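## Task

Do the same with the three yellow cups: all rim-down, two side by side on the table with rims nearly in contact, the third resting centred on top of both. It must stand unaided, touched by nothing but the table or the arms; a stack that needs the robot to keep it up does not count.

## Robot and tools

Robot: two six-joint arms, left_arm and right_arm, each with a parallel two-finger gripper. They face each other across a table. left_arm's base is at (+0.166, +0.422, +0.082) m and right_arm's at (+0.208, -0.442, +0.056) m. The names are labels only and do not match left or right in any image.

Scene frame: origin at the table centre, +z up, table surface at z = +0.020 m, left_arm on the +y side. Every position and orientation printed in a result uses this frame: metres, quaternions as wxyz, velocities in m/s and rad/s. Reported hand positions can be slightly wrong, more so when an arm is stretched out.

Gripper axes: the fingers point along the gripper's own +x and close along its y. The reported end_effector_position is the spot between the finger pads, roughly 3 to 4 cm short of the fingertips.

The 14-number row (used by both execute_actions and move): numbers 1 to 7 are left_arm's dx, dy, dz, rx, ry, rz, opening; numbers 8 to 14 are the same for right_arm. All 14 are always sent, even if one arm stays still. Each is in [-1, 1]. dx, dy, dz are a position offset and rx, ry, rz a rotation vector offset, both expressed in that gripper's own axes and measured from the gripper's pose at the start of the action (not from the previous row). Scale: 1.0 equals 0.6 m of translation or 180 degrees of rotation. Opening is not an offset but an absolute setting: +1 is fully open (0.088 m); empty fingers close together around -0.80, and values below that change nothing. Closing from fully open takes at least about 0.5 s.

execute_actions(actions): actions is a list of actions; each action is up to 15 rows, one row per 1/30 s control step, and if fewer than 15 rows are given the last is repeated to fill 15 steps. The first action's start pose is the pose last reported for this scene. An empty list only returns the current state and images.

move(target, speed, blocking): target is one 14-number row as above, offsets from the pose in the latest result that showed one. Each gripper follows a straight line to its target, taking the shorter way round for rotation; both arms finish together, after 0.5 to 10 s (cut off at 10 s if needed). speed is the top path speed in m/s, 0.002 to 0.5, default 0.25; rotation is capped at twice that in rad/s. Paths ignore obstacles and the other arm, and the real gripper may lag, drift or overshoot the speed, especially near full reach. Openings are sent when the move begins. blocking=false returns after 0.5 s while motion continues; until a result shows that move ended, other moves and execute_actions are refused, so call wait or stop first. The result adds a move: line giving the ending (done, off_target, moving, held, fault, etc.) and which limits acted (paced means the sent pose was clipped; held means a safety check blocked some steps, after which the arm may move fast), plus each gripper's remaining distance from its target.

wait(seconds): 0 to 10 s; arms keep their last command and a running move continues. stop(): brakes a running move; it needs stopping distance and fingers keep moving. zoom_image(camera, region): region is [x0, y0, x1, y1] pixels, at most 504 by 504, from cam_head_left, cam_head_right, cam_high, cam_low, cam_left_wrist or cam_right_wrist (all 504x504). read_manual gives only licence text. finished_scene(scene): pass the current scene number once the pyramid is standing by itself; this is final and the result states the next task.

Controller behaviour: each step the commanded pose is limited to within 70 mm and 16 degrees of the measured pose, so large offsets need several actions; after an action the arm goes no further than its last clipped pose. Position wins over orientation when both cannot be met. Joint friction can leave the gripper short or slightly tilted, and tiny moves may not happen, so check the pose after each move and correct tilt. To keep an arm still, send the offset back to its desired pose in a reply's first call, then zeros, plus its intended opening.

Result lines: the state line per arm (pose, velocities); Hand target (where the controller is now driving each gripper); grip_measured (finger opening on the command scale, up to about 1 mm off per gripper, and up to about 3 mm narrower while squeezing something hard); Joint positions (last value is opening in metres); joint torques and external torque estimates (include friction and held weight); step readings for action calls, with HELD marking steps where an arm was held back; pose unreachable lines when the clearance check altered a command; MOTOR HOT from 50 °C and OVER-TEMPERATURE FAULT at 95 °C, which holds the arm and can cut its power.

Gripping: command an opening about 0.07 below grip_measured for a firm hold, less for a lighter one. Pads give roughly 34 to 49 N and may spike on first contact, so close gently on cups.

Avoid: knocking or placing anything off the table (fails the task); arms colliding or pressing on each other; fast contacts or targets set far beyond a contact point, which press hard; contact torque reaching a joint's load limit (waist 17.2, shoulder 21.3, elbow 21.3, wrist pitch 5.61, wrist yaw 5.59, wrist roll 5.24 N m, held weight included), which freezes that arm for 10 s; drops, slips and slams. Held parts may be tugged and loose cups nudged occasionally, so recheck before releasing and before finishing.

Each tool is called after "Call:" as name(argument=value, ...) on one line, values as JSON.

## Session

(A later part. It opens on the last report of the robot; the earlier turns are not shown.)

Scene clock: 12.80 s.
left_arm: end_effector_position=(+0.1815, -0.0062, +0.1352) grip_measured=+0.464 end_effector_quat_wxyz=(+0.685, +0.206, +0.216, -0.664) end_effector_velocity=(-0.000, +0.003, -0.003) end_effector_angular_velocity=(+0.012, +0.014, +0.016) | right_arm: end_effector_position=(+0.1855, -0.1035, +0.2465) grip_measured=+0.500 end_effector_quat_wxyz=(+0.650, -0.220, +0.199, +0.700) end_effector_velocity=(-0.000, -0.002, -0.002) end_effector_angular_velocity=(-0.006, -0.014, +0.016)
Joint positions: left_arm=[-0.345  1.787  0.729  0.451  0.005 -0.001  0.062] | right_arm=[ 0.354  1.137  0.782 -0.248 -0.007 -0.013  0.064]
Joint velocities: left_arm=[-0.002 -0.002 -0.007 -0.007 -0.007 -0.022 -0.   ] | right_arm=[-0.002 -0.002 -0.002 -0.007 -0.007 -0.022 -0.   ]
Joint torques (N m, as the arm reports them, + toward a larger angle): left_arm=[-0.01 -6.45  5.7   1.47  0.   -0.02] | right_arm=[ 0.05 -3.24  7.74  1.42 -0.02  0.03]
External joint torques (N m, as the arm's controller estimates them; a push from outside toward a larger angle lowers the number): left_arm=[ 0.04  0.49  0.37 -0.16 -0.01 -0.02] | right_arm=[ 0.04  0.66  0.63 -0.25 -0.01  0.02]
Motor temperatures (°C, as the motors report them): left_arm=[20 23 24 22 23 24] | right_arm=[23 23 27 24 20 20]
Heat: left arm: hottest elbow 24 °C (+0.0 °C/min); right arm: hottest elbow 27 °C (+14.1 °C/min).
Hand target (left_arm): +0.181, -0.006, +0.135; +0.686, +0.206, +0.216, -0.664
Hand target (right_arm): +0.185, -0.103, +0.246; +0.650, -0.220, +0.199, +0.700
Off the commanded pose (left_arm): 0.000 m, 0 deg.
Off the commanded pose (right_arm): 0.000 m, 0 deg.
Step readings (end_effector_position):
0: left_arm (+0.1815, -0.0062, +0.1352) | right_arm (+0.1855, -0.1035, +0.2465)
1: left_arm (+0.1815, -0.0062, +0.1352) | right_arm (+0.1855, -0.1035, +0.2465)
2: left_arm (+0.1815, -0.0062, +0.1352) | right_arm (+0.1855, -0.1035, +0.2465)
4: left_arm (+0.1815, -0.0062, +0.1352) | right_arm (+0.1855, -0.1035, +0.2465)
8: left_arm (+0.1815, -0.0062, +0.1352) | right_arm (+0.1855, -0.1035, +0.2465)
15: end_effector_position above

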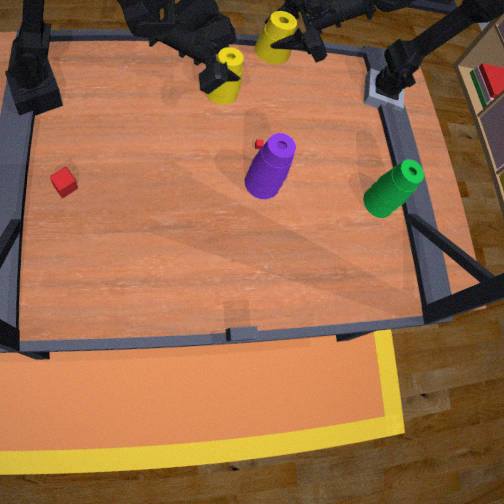

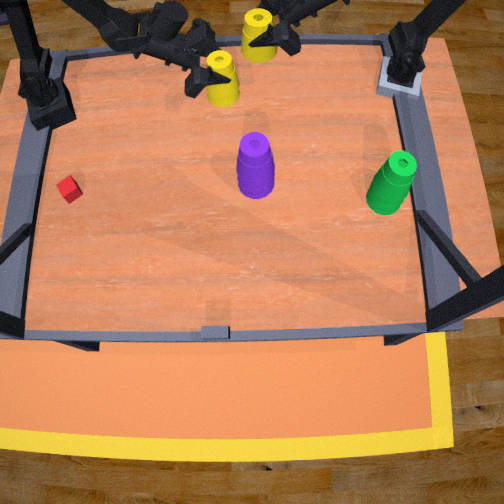

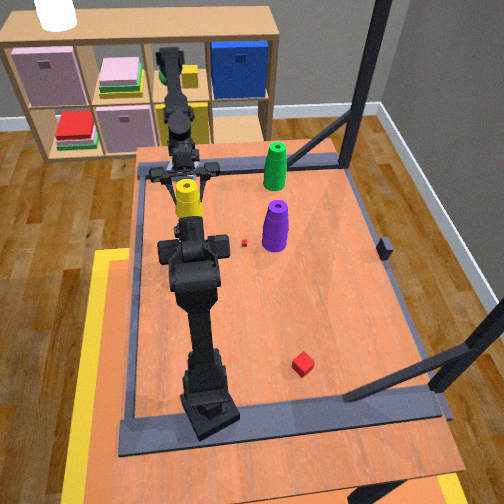

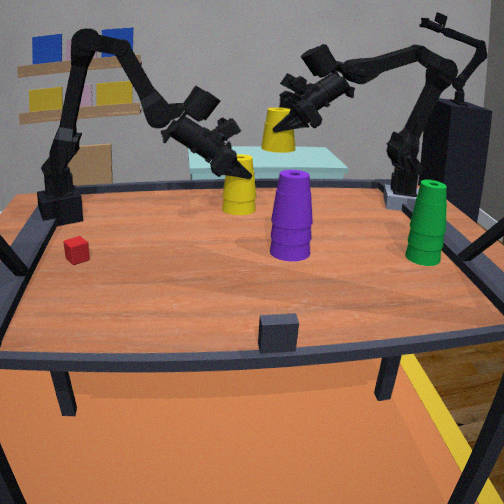

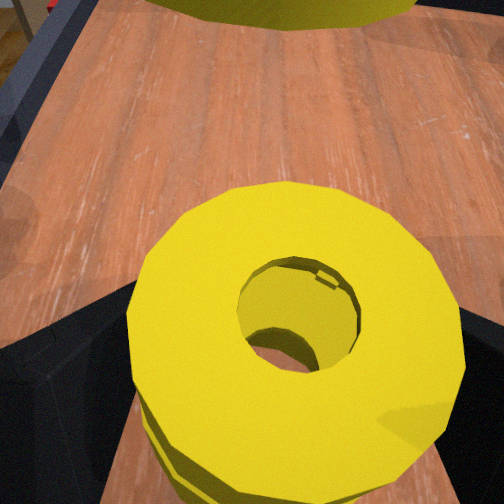

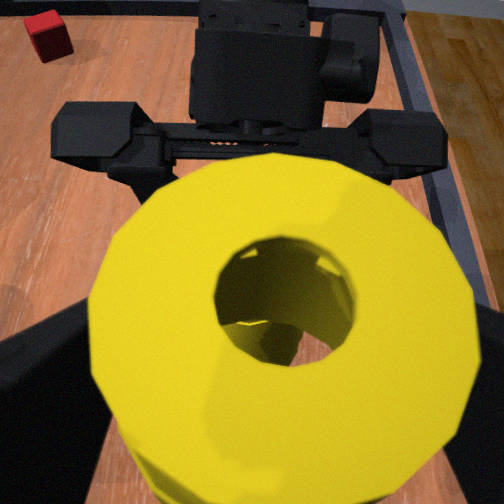

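Call:
execute_actions(actions=[[[-0.0037,0,0.0148,0,-0.0061,0,0.385,0.0088,0,-0.0122,0,0.0067,0,0.43],[-0.0044,0,0.0158,0,-0.0061,0,0.385,0.0099,0,-0.0138,0,0.0067,0,0.43],[-0.0056,0,0.0174,0,-0.0061,0,0.385,0.0118,0,-0.0165,0,0.0067,0,0.43],[-0.0071,0,0.0196,0,-0.0061,0,0.385,0.0143,0,-0.0201,0,0.0067,0,0.43],[-0.0090,0,0.0223,0,-0.0061,0,0.385,0.0174,0,-0.0246,0,0.0067,0,0.43],[-0.0112,0,0.0255,0,-0.0061,0,0.385,0.0210,0,-0.0299,0,0.0067,0,0.43],[-0.0137,0,0.0291,0,-0.0061,0,0.385,0.0251,0,-0.0358,0,0.0067,0,0.43],[-0.0165,0,0.0331,0,-0.0061,0,0.385,0.0296,0,-0.0424,0,0.0067,0,0.43],[-0.0195,0,0.0375,0,-0.0061,0,0.385,0.0345,0,-0.0496,0,0.0067,0,0.43],[-0.0227,0,0.0421,0,-0.0061,0,0.385,0.0398,0,-0.0572,0,0.0067,0,0.43],[-0.0261,0,0.0469,0,-0.0061,0,0.385,0.0453,0,-0.0651,0,0.0067,0,0.43],[-0.0296,0,0.0520,0,-0.0061,0,0.385,0.0510,0,-0.0734,0,0.0067,0,0.43],[-0.0332,0,0.0572,0,-0.0061,0,0.385,0.0569,0,-0.0820,0,0.0067,0,0.43],[-0.0369,0,0.0625,0,-0.0061,0,0.385,0.0629,0,-0.0907,0,0.0067,0,0.43],[-0.0406,0,0.0678,0,-0.0061,0,0.385,0.0689,0,-0.0995,0,0.0067,0,0.43]],[[-0.0217,0,0.0406,0,-0.0061,0,0.385,0.0380,0,-0.0546,0,0.0067,0,0.43],[-0.0253,0,0.0458,0,-0.0061,0,0.385,0.0440,0,-0.0633,0,0.0067,0,0.43],[-0.0289,0,0.0510,0,-0.0061,0,0.385,0.0499,0,-0.0719,0,0.0067,0,0.43],[-0.0324,0,0.0561,0,-0.0061,0,0.385,0.0556,0,-0.0802,0,0.0067,0,0.43],[-0.0358,0,0.0609,0,-0.0061,0,0.385,0.0611,0,-0.0882,0,0.0067,0,0.43],[-0.0390,0,0.0655,0,-0.0061,0,0.385,0.0663,0,-0.0958,0,0.0067,0,0.43],[-0.0420,0,0.0699,0,-0.0061,0,0.385,0.0713,0,-0.1029,0,0.0067,0,0.43],[-0.0448,0,0.0739,0,-0.0061,0,0.385,0.0758,0,-0.1095,0,0.0067,0,0.43],[-0.0473,0,0.0775,0,-0.0061,0,0.385,0.0799,0,-0.1154,0,0.0067,0,0.43],[-0.0495,0,0.0807,0,-0.0061,0,0.385,0.0835,0,-0.1207,0,0.0067,0,0.43],[-0.0514,0,0.0834,0,-0.0061,0,0.385,0.0866,0,-0.1252,0,0.0067,0,0.43],[-0.0530,0,0.0856,0,-0.0061,0,0.385,0.0891,0,-0.1288,0,0.0067,0,0.43],[-0.0541,0,0.0873,0,-0.0061,0,0.385,0.0909,0,-0.1315,0,0.0067,0,0.43],[-0.0548,0,0.0883,0,-0.0061,0,0.385,0.0921,0,-0.1331,0,0.0067,0,0.43],[-0.0550,0,0.0886,0,-0.0061,0,0.385,0.0925,0,-0.1337,0,0.0067,0,0.43]]])

Call:
wait(seconds=0.3)

Scene clock: 16.07 s.
left_arm: end_effector_position=(+0.1815, -0.0063, +0.2125) grip_measured=+0.464 end_effector_quat_wxyz=(+0.685, +0.209, +0.219, -0.663) end_effector_velocity=(+0.000, -0.002, +0.036) end_effector_angular_velocity=(-0.003, +0.014, +0.016) | right_arm: end_effector_position=(+0.1854, -0.1028, +0.1056) grip_measured=+0.500 end_effector_quat_wxyz=(+0.647, -0.229, +0.208, +0.697) end_effector_velocity=(-0.002, +0.001, -0.073) end_effector_angular_velocity=(-0.012, -0.002, +0.013)
Joint positions: left_arm=[-0.345  1.586  0.889  0.081  0.005 -0.001  0.062] | right_arm=[ 0.354  1.479  0.397  0.452 -0.007 -0.013  0.064]
Joint velocities: left_arm=[-0.002 -0.061  0.095 -0.154 -0.007 -0.022 -0.   ] | right_arm=[ 0.002  0.349 -0.125  0.462 -0.007 -0.007 -0.   ]
Joint torques (N m, as the arm reports them, + toward a larger angle): left_arm=[ 0.16 -7.24  8.08  1.29  0.04  0.  ] | right_arm=[-0.21 -3.14  4.86  1.76 -0.1  -0.03]
External joint torques (N m, as the arm's controller estimates them; a push from outside toward a larger angle lowers the number): left_arm=[ 0.18 -0.88  1.77 -0.28  0.04  0.  ] | right_arm=[-0.22  1.8  -0.68 -0.01 -0.09 -0.04]
External joint torques at the end of the 1st action: left_arm=[ 0.11 -0.81  1.73 -0.3   0.03 -0.01] | right_arm=[-0.12  1.51 -0.64  0.07 -0.06 -0.01]
Motor temperatures (°C, as the motors report them): left_arm=[20 23 24 23 23 24] | right_arm=[23 23 27 24 20 20]
Heat: left arm: hottest elbow 24 °C (+0.0 °C/min); right arm: hottest elbow 27 °C (+11.2 °C/min).
Hand target (left_arm): +0.182, -0.008, +0.225; +0.687, +0.202, +0.212, -0.665
Hand target (right_arm): +0.186, -0.104, +0.098; +0.647, -0.231, +0.210, +0.696
Off the commanded pose (left_arm): 0.012 m, 1 deg.
Off the commanded pose (right_arm): 0.008 m, 0 deg.
Step readings (end_effector_position; steps 1 to 15: 1st action; 16 to 30: 2nd action):
0: left_arm (+0.1815, -0.0062, +0.1352) | right_arm (+0.1855, -0.1035, +0.2465)
1: left_arm (+0.1815, -0.0062, +0.1352) | right_arm (+0.1855, -0.1035, +0.2463)
2: left_arm (+0.1815, -0.0061, +0.1351) | right_arm (+0.1855, -0.1033, +0.2460)
4: left_arm (+0.1814, -0.0057, +0.1355) | right_arm (+0.1854, -0.1027, +0.2445)
8: left_arm (+0.1814, -0.0041, +0.1390) | right_arm (+0.1854, -0.1027, +0.2331)
15: left_arm (+0.1814, -0.0051, +0.1622) | right_arm (+0.1855, -0.1032, +0.1953)
16: left_arm (+0.1814, -0.0050, +0.1664) | right_arm (+0.1854, -0.1028, +0.1883)
17: left_arm (+0.1814, -0.0048, +0.1705) | right_arm (+0.1854, -0.1029, +0.1805)
19: left_arm (+0.1814, -0.0050, +0.1797) | right_arm (+0.1855, -0.1045, +0.1623)
23: left_arm (+0.1814, -0.0059, +0.1963) | right_arm (+0.1856, -0.1052, +0.1331)
30: end_effector_position above

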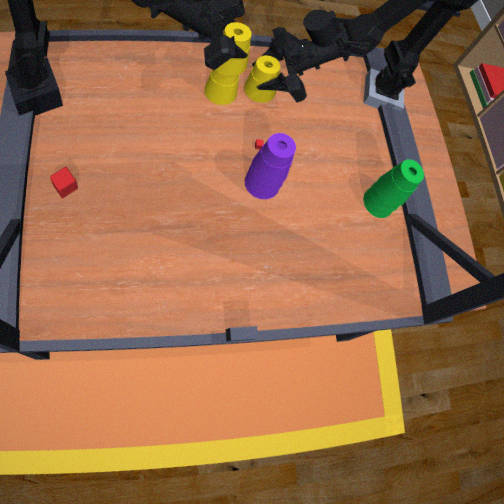

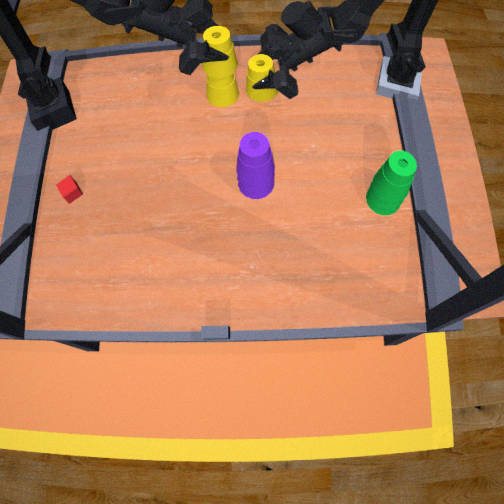

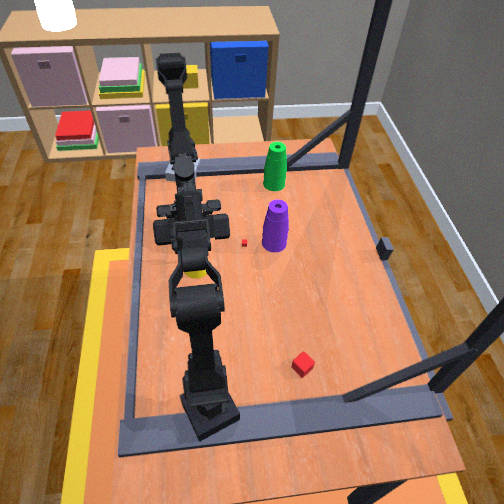

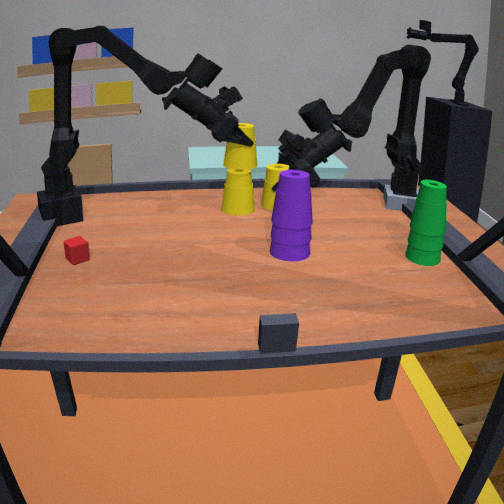

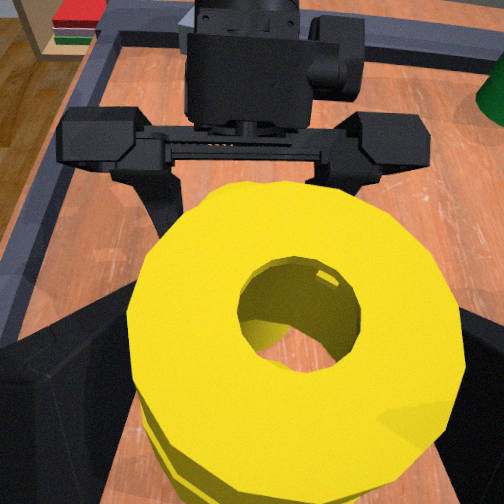

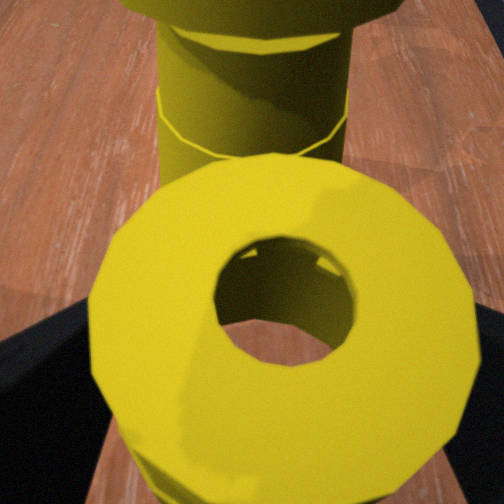

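Scene clock: 16.37 s.
left_arm: end_effector_position=(+0.1814, -0.0058, +0.2137) grip_measured=+0.464 end_effector_quat_wxyz=(+0.684, +0.211, +0.220, -0.663) end_effector_velocity=(-0.000, +0.003, -0.005) end_effector_angular_velocity=(+0.017, +0.002, +0.008) | right_arm: end_effector_position=(+0.1853, -0.1014, +0.1027) grip_measured=+0.500 end_effector_quat_wxyz=(+0.648, -0.226, +0.205, +0.698) end_effector_velocity=(-0.000, -0.000, -0.002) end_effector_angular_velocity=(-0.002, -0.002, +0.008)
Joint positions: left_arm=[-0.345  1.583  0.895  0.068  0.005 -0.001  0.062] | right_arm=[ 0.354  1.501  0.39   0.491 -0.007 -0.013  0.064]
Joint velocities: left_arm=[-0.002  0.002 -0.007 -0.007 -0.007 -0.007 -0.   ] | right_arm=[-0.002  0.007 -0.002  0.007 -0.007 -0.007 -0.   ]
Joint torques (N m, as the arm reports them, + toward a larger angle): left_arm=[ 0.18 -7.47  8.33  1.35  0.04  0.01] | right_arm=[-0.23 -2.92  4.52  1.68 -0.1  -0.03]
External joint torques (N m, as the arm's controller estimates them; a push from outside toward a larger angle lowers the number): left_arm=[ 0.19 -0.9   1.83 -0.28  0.04  0.  ] | right_arm=[-0.23  1.75 -0.64  0.04 -0.09 -0.04]
Motor temperatures (°C, as the motors report them): left_arm=[20 23 24 23 23 24] | right_arm=[23 23 27 24 20 20]
Heat: left arm: hottest elbow 24 °C (+0.0 °C/min); right arm: hottest elbow 27 °C (+11.0 °C/min).
Hand target (left_arm): +0.182, -0.008, +0.225; +0.687, +0.202, +0.212, -0.665
Hand target (right_arm): +0.186, -0.104, +0.098; +0.647, -0.231, +0.210, +0.696
Off the commanded pose (left_arm): 0.011 m, 1 deg.
Off the commanded pose (right_arm): 0.006 m, 1 deg.
wait: 0.30 s; at rest by 0.27 s

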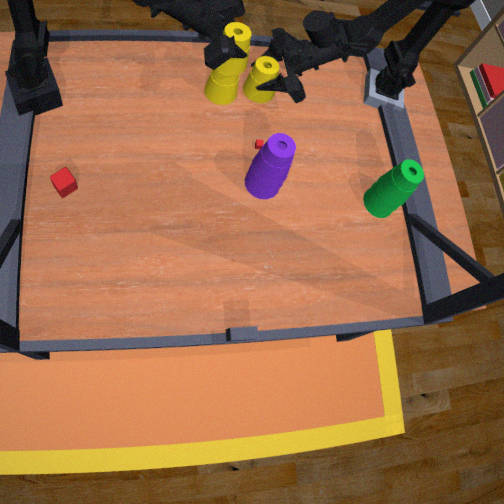

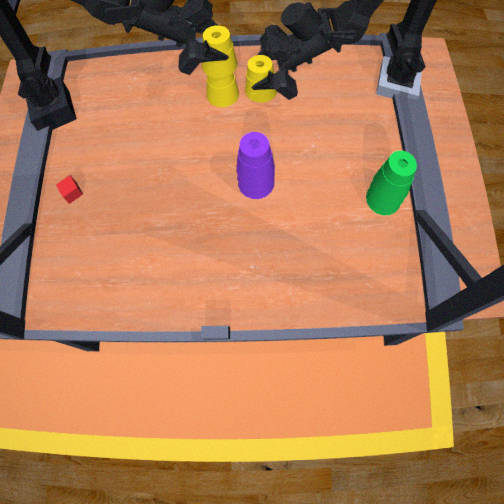

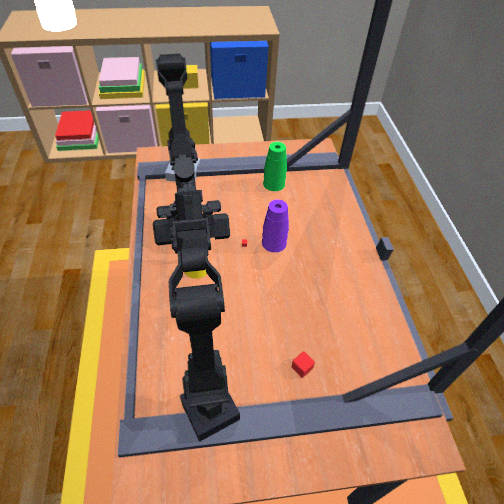

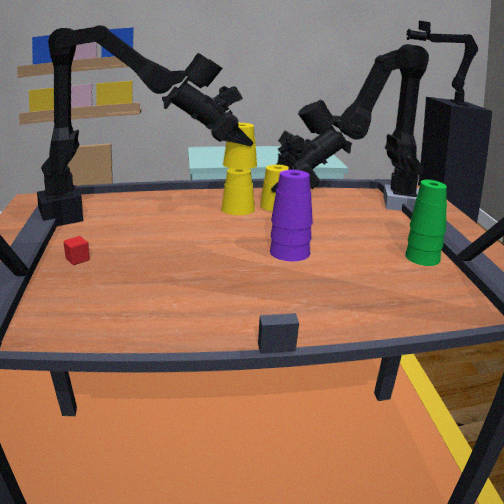

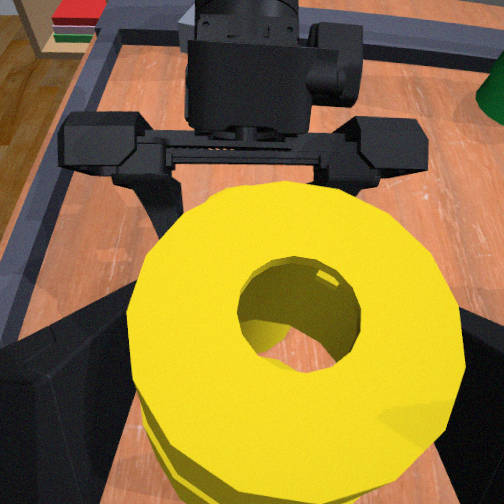

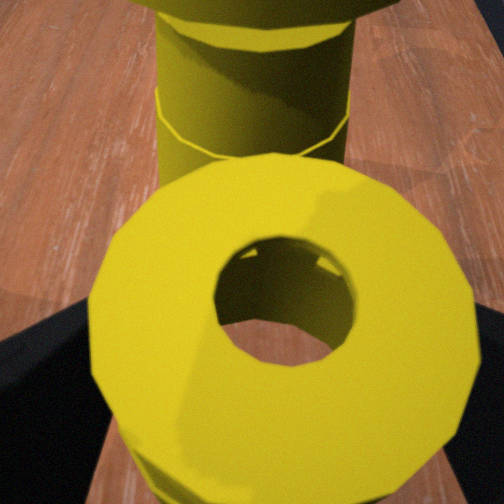

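Call:
zoom_image(camera="cam_low", region=[205, 115, 315, 225])

Call:
zoom_image(camera="cam_head_right", region=[190, 20, 300, 130])

Call:
zoom_image(camera="cam_head_left", region=[190, 15, 300, 125])

Region (205, 115, 315, 225) of cam_low's 504x504 image, scaled by 4.582, with more detail than that image has.

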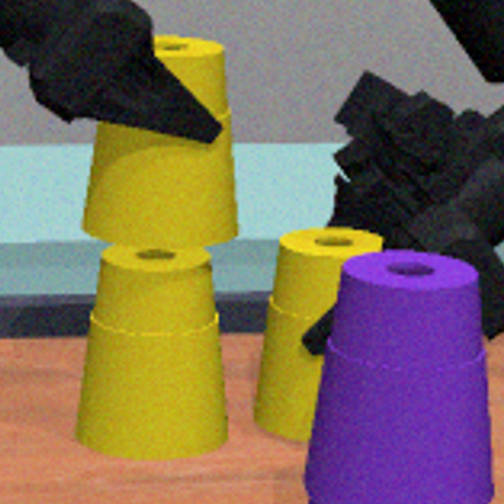

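Region (190, 20, 300, 130) of cam_head_right's 504x504 image, scaled by 4.582, with more detail than that image has.

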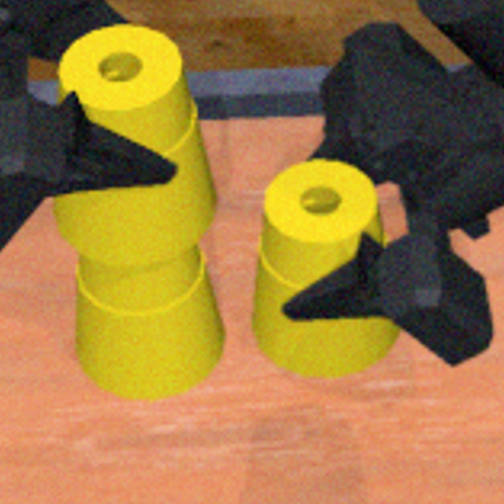

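Region (190, 15, 300, 125) of cam_head_left's 504x504 image, scaled by 4.582, with more detail than that image has.

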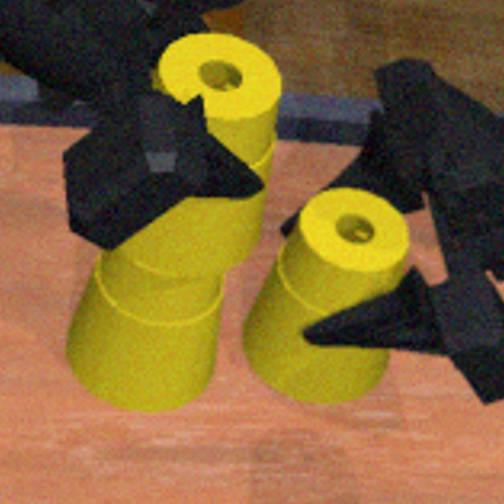

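Call:
execute_actions(actions=[[[0,0,0,0,0,0,0.39,0.0033,0,0.0025,0,-0.0007,0,0.43],[0,0,0,0,0,0,0.39,0.0046,0,0.0026,0,-0.0010,0,0.43],[0,0,0,0,0,0,0.39,0.0066,0,0.0028,0,-0.0015,0,0.43],[0,0,0,0,0,0,0.39,0.0091,0,0.0031,0,-0.0021,0,0.43],[0,0,0,0,0,0,0.39,0.0118,0,0.0034,0,-0.0028,0,0.43],[0,0,0,0,0,0,0.39,0.0147,0,0.0036,0,-0.0035,0,0.43],[0,0,0,0,0,0,0.39,0.0174,0,0.0039,0,-0.0042,0,0.43],[0,0,0,0,0,0,0.39,0.0199,0,0.0042,0,-0.0048,0,0.43],[0,0,0,0,0,0,0.39,0.0219,0,0.0044,0,-0.0053,0,0.43],[0,0,0,0,0,0,0.39,0.0232,0,0.0045,0,-0.0056,0,0.43],[0,0,0,0,0,0,0.39,0.0237,0,0.0046,0,-0.0057,0,0.43]]])

Call:
wait(seconds=0.2)

Call:
zoom_image(camera="cam_low", region=[205, 115, 315, 225])

Call:
zoom_image(camera="cam_head_right", region=[190, 20, 300, 130])

Scene clock: 18.20 s.
left_arm: end_effector_position=(+0.1814, -0.0058, +0.2136) grip_measured=+0.464 end_effector_quat_wxyz=(+0.684, +0.211, +0.221, -0.663) end_effector_velocity=(-0.002, -0.000, -0.001) end_effector_angular_velocity=(-0.002, +0.002, +0.003) | right_arm: end_effector_position=(+0.1846, -0.0902, +0.0982) grip_measured=+0.500 end_effector_quat_wxyz=(+0.650, -0.219, +0.199, +0.700) end_effector_velocity=(-0.001, +0.005, -0.002) end_effector_angular_velocity=(+0.012, -0.001, +0.008)
Joint positions: left_arm=[-0.345  1.583  0.895  0.067  0.005 -0.001  0.062] | right_arm=[ 0.354  1.576  0.409  0.566 -0.007 -0.013  0.064]
Joint velocities: left_arm=[-0.007  0.002 -0.002  0.007 -0.007 -0.007 -0.001] | right_arm=[-0.002  0.032  0.007  0.037 -0.007 -0.007  0.   ]
Joint torques (N m, as the arm reports them, + toward a larger angle): left_arm=[ 0.04 -6.02  6.8   1.49 -0.01 -0.02] | right_arm=[ 0.04 -3.07  6.21  1.61 -0.04  0.03]
External joint torques (N m, as the arm's controller estimates them; a push from outside toward a larger angle lowers the number): left_arm=[ 0.08  0.57  0.27 -0.15 -0.02 -0.02] | right_arm=[ 0.03  1.95  1.26 -0.04 -0.03  0.02]
Motor temperatures (°C, as the motors report them): left_arm=[20 24 25 23 23 24] | right_arm=[23 23 27 25 20 20]
Heat: left arm: hottest elbow 25 °C (+3.3 °C/min); right arm: hottest elbow 27 °C (+9.9 °C/min).
Hand target (left_arm): +0.181, -0.006, +0.214; +0.684, +0.211, +0.220, -0.663
Hand target (right_arm): +0.184, -0.088, +0.097; +0.650, -0.220, +0.199, +0.700
Off the commanded pose (left_arm): 0.000 m, 0 deg.
Off the commanded pose (right_arm): 0.002 m, 0 deg.
Step readings (end_effector_position):
0: left_arm (+0.1814, -0.0058, +0.2136) | right_arm (+0.1853, -0.1012, +0.1028)
1: left_arm (+0.1814, -0.0058, +0.2136) | right_arm (+0.1853, -0.1012, +0.1028)
2: left_arm (+0.1814, -0.0058, +0.2136) | right_arm (+0.1853, -0.1011, +0.1028)
4: left_arm (+0.1814, -0.0058, +0.2136) | right_arm (+0.1853, -0.1000, +0.1025)
8: left_arm (+0.1814, -0.0058, +0.2136) | right_arm (+0.1850, -0.0956, +0.0999)
15: end_effector_position above

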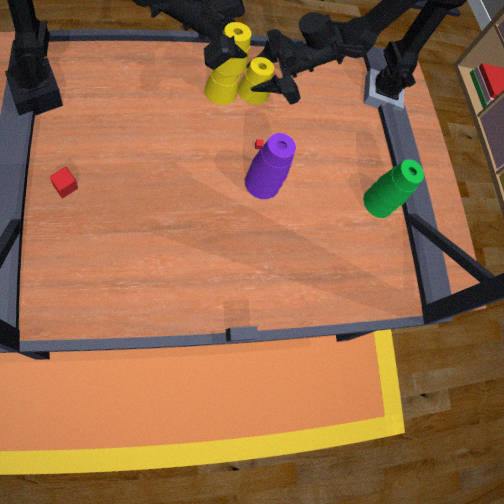

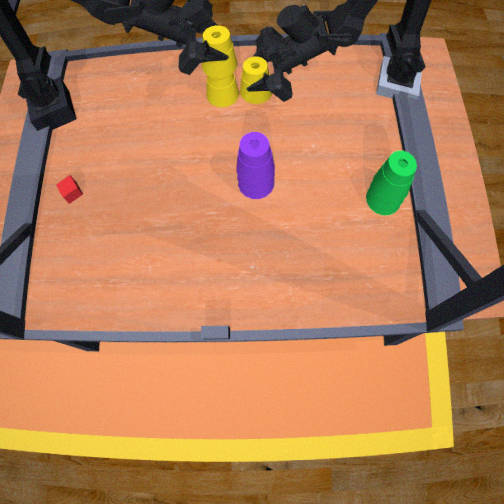

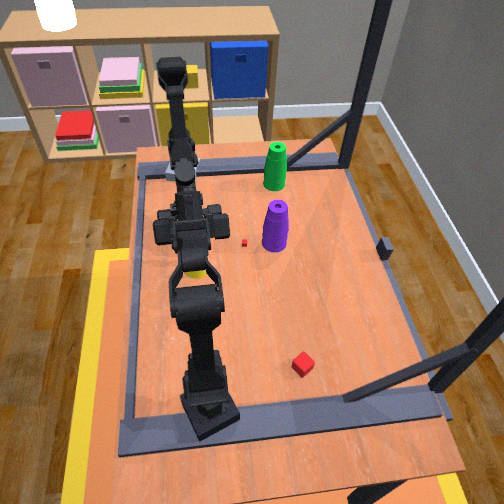

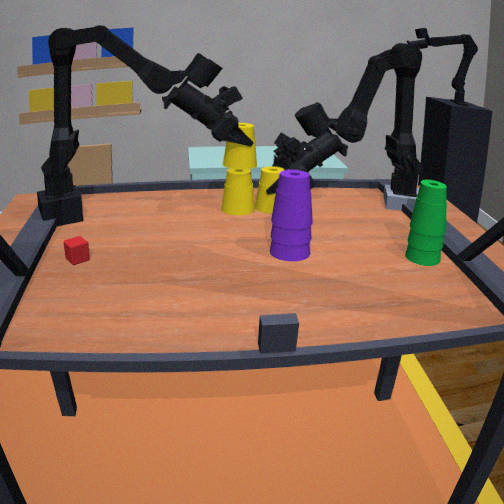

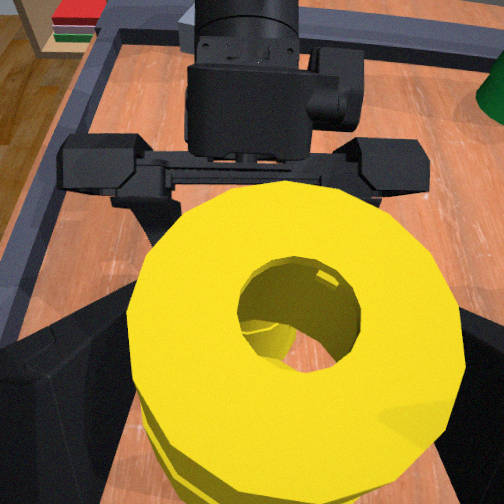

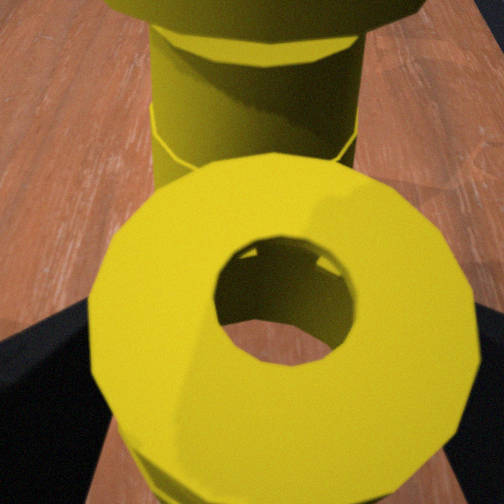

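Scene clock: 18.40 s.
left_arm: end_effector_position=(+0.1814, -0.0058, +0.2136) grip_measured=+0.464 end_effector_quat_wxyz=(+0.684, +0.211, +0.221, -0.663) end_effector_velocity=(+0.002, +0.002, +0.001) end_effector_angular_velocity=(+0.003, -0.019, +0.011) | right_arm: end_effector_position=(+0.1846, -0.0898, +0.0981) grip_measured=+0.500 end_effector_quat_wxyz=(+0.650, -0.219, +0.199, +0.700) end_effector_velocity=(-0.000, -0.002, -0.005) end_effector_angular_velocity=(-0.017, -0.003, +0.008)
Joint positions: left_arm=[-0.345  1.583  0.895  0.067  0.005 -0.001  0.062] | right_arm=[ 0.354  1.578  0.409  0.569 -0.007 -0.013  0.064]
Joint velocities: left_arm=[-0.002 -0.007 -0.002 -0.007 -0.022  0.007 -0.   ] | right_arm=[-0.002  0.007 -0.002 -0.007 -0.007 -0.007 -0.   ]
Joint torques (N m, as the arm reports them, + toward a larger angle): left_arm=[ 0.01 -6.03  6.84  1.49  0.   -0.02] | right_arm=[ 0.07 -2.98  6.02  1.62 -0.03  0.03]
External joint torques (N m, as the arm's controller estimates them; a push from outside toward a larger angle lowers the number): left_arm=[-0.01  0.62  0.29 -0.15  0.01 -0.03] | right_arm=[ 0.07  2.08  1.01 -0.06 -0.02  0.02]
Motor temperatures (°C, as the motors report them): left_arm=[20 24 25 23 23 24] | right_arm=[23 23 27 25 20 20]
Heat: left arm: hottest elbow 25 °C (+3.3 °C/min); right arm: hottest elbow 27 °C (+9.8 °C/min).
Hand target (left_arm): +0.181, -0.006, +0.214; +0.684, +0.211, +0.220, -0.663
Hand target (right_arm): +0.185, -0.088, +0.097; +0.650, -0.220, +0.199, +0.700
Off the commanded pose (left_arm): 0.000 m, 0 deg.
Off the commanded pose (right_arm): 0.002 m, 0 deg.
wait: 0.20 s; at rest by 0.17 s

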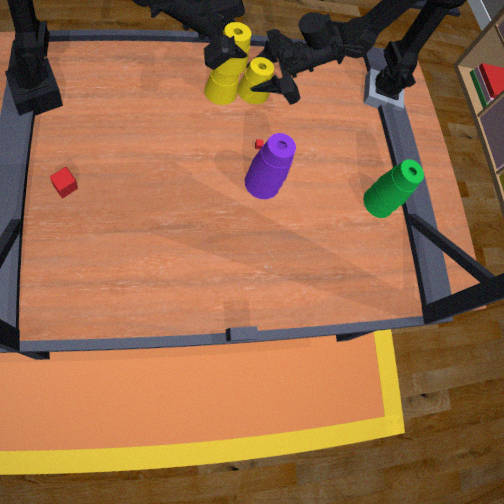

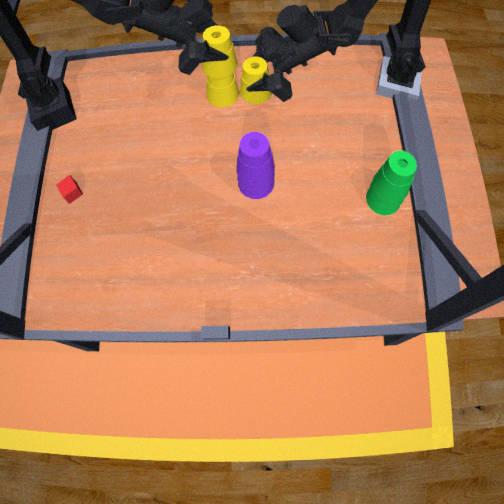

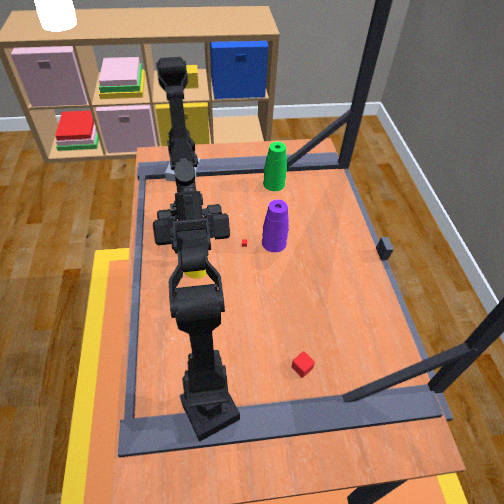

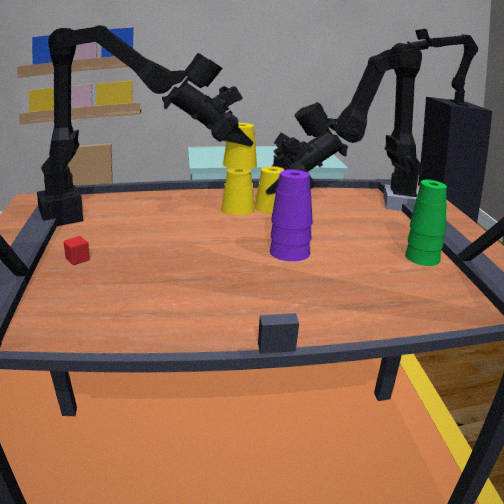

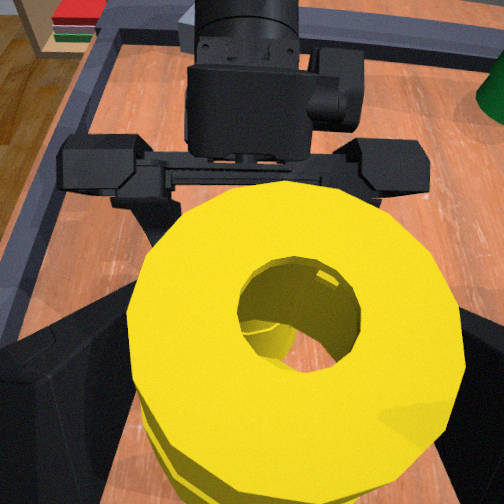

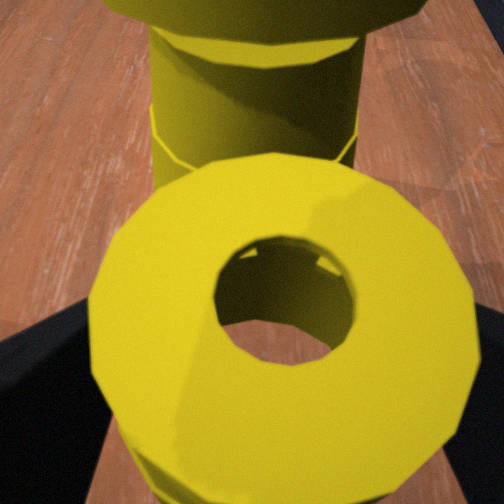

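Region (205, 115, 315, 225) of cam_low's 504x504 image, scaled by 4.582, with more detail than that image has.

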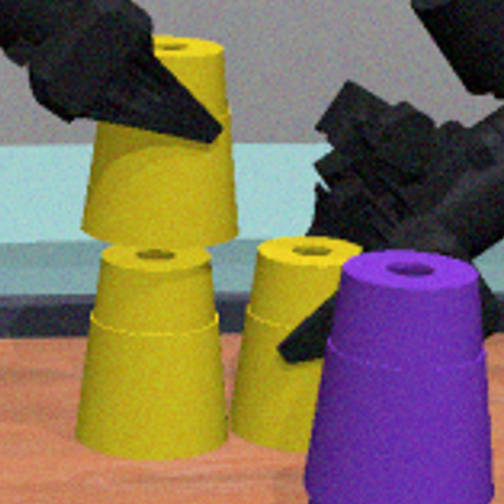

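Region (190, 20, 300, 130) of cam_head_right's 504x504 image, scaled by 4.582, with more detail than that image has.

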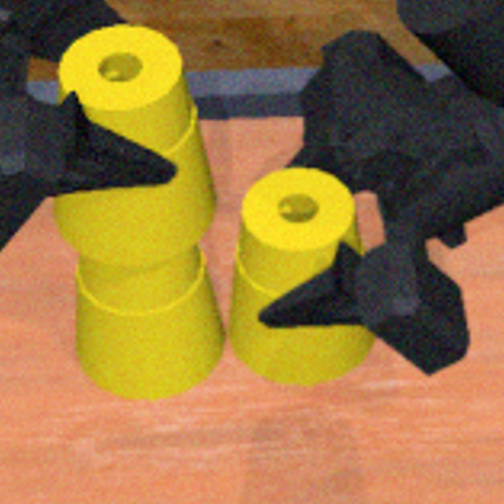

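Call:
zoom_image(camera="cam_low", region=[235, 185, 280, 230])

Call:
zoom_image(camera="cam_head_left", region=[200, 60, 290, 120])

Region (235, 185, 280, 230) of cam_low's 504x504 image, scaled by 11.200, with more detail than that image has.

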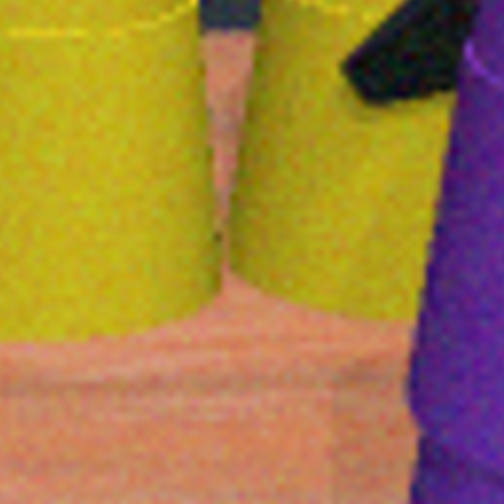

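Region (200, 60, 290, 120) of cam_head_left's 504x504 image, scaled by 5.600, with more detail than that image has.

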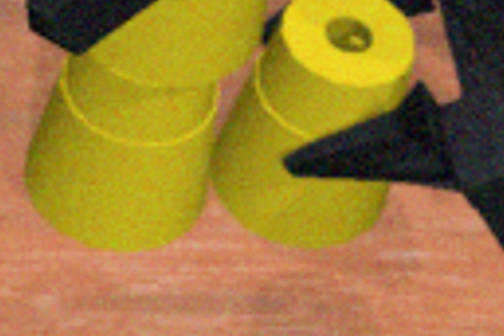

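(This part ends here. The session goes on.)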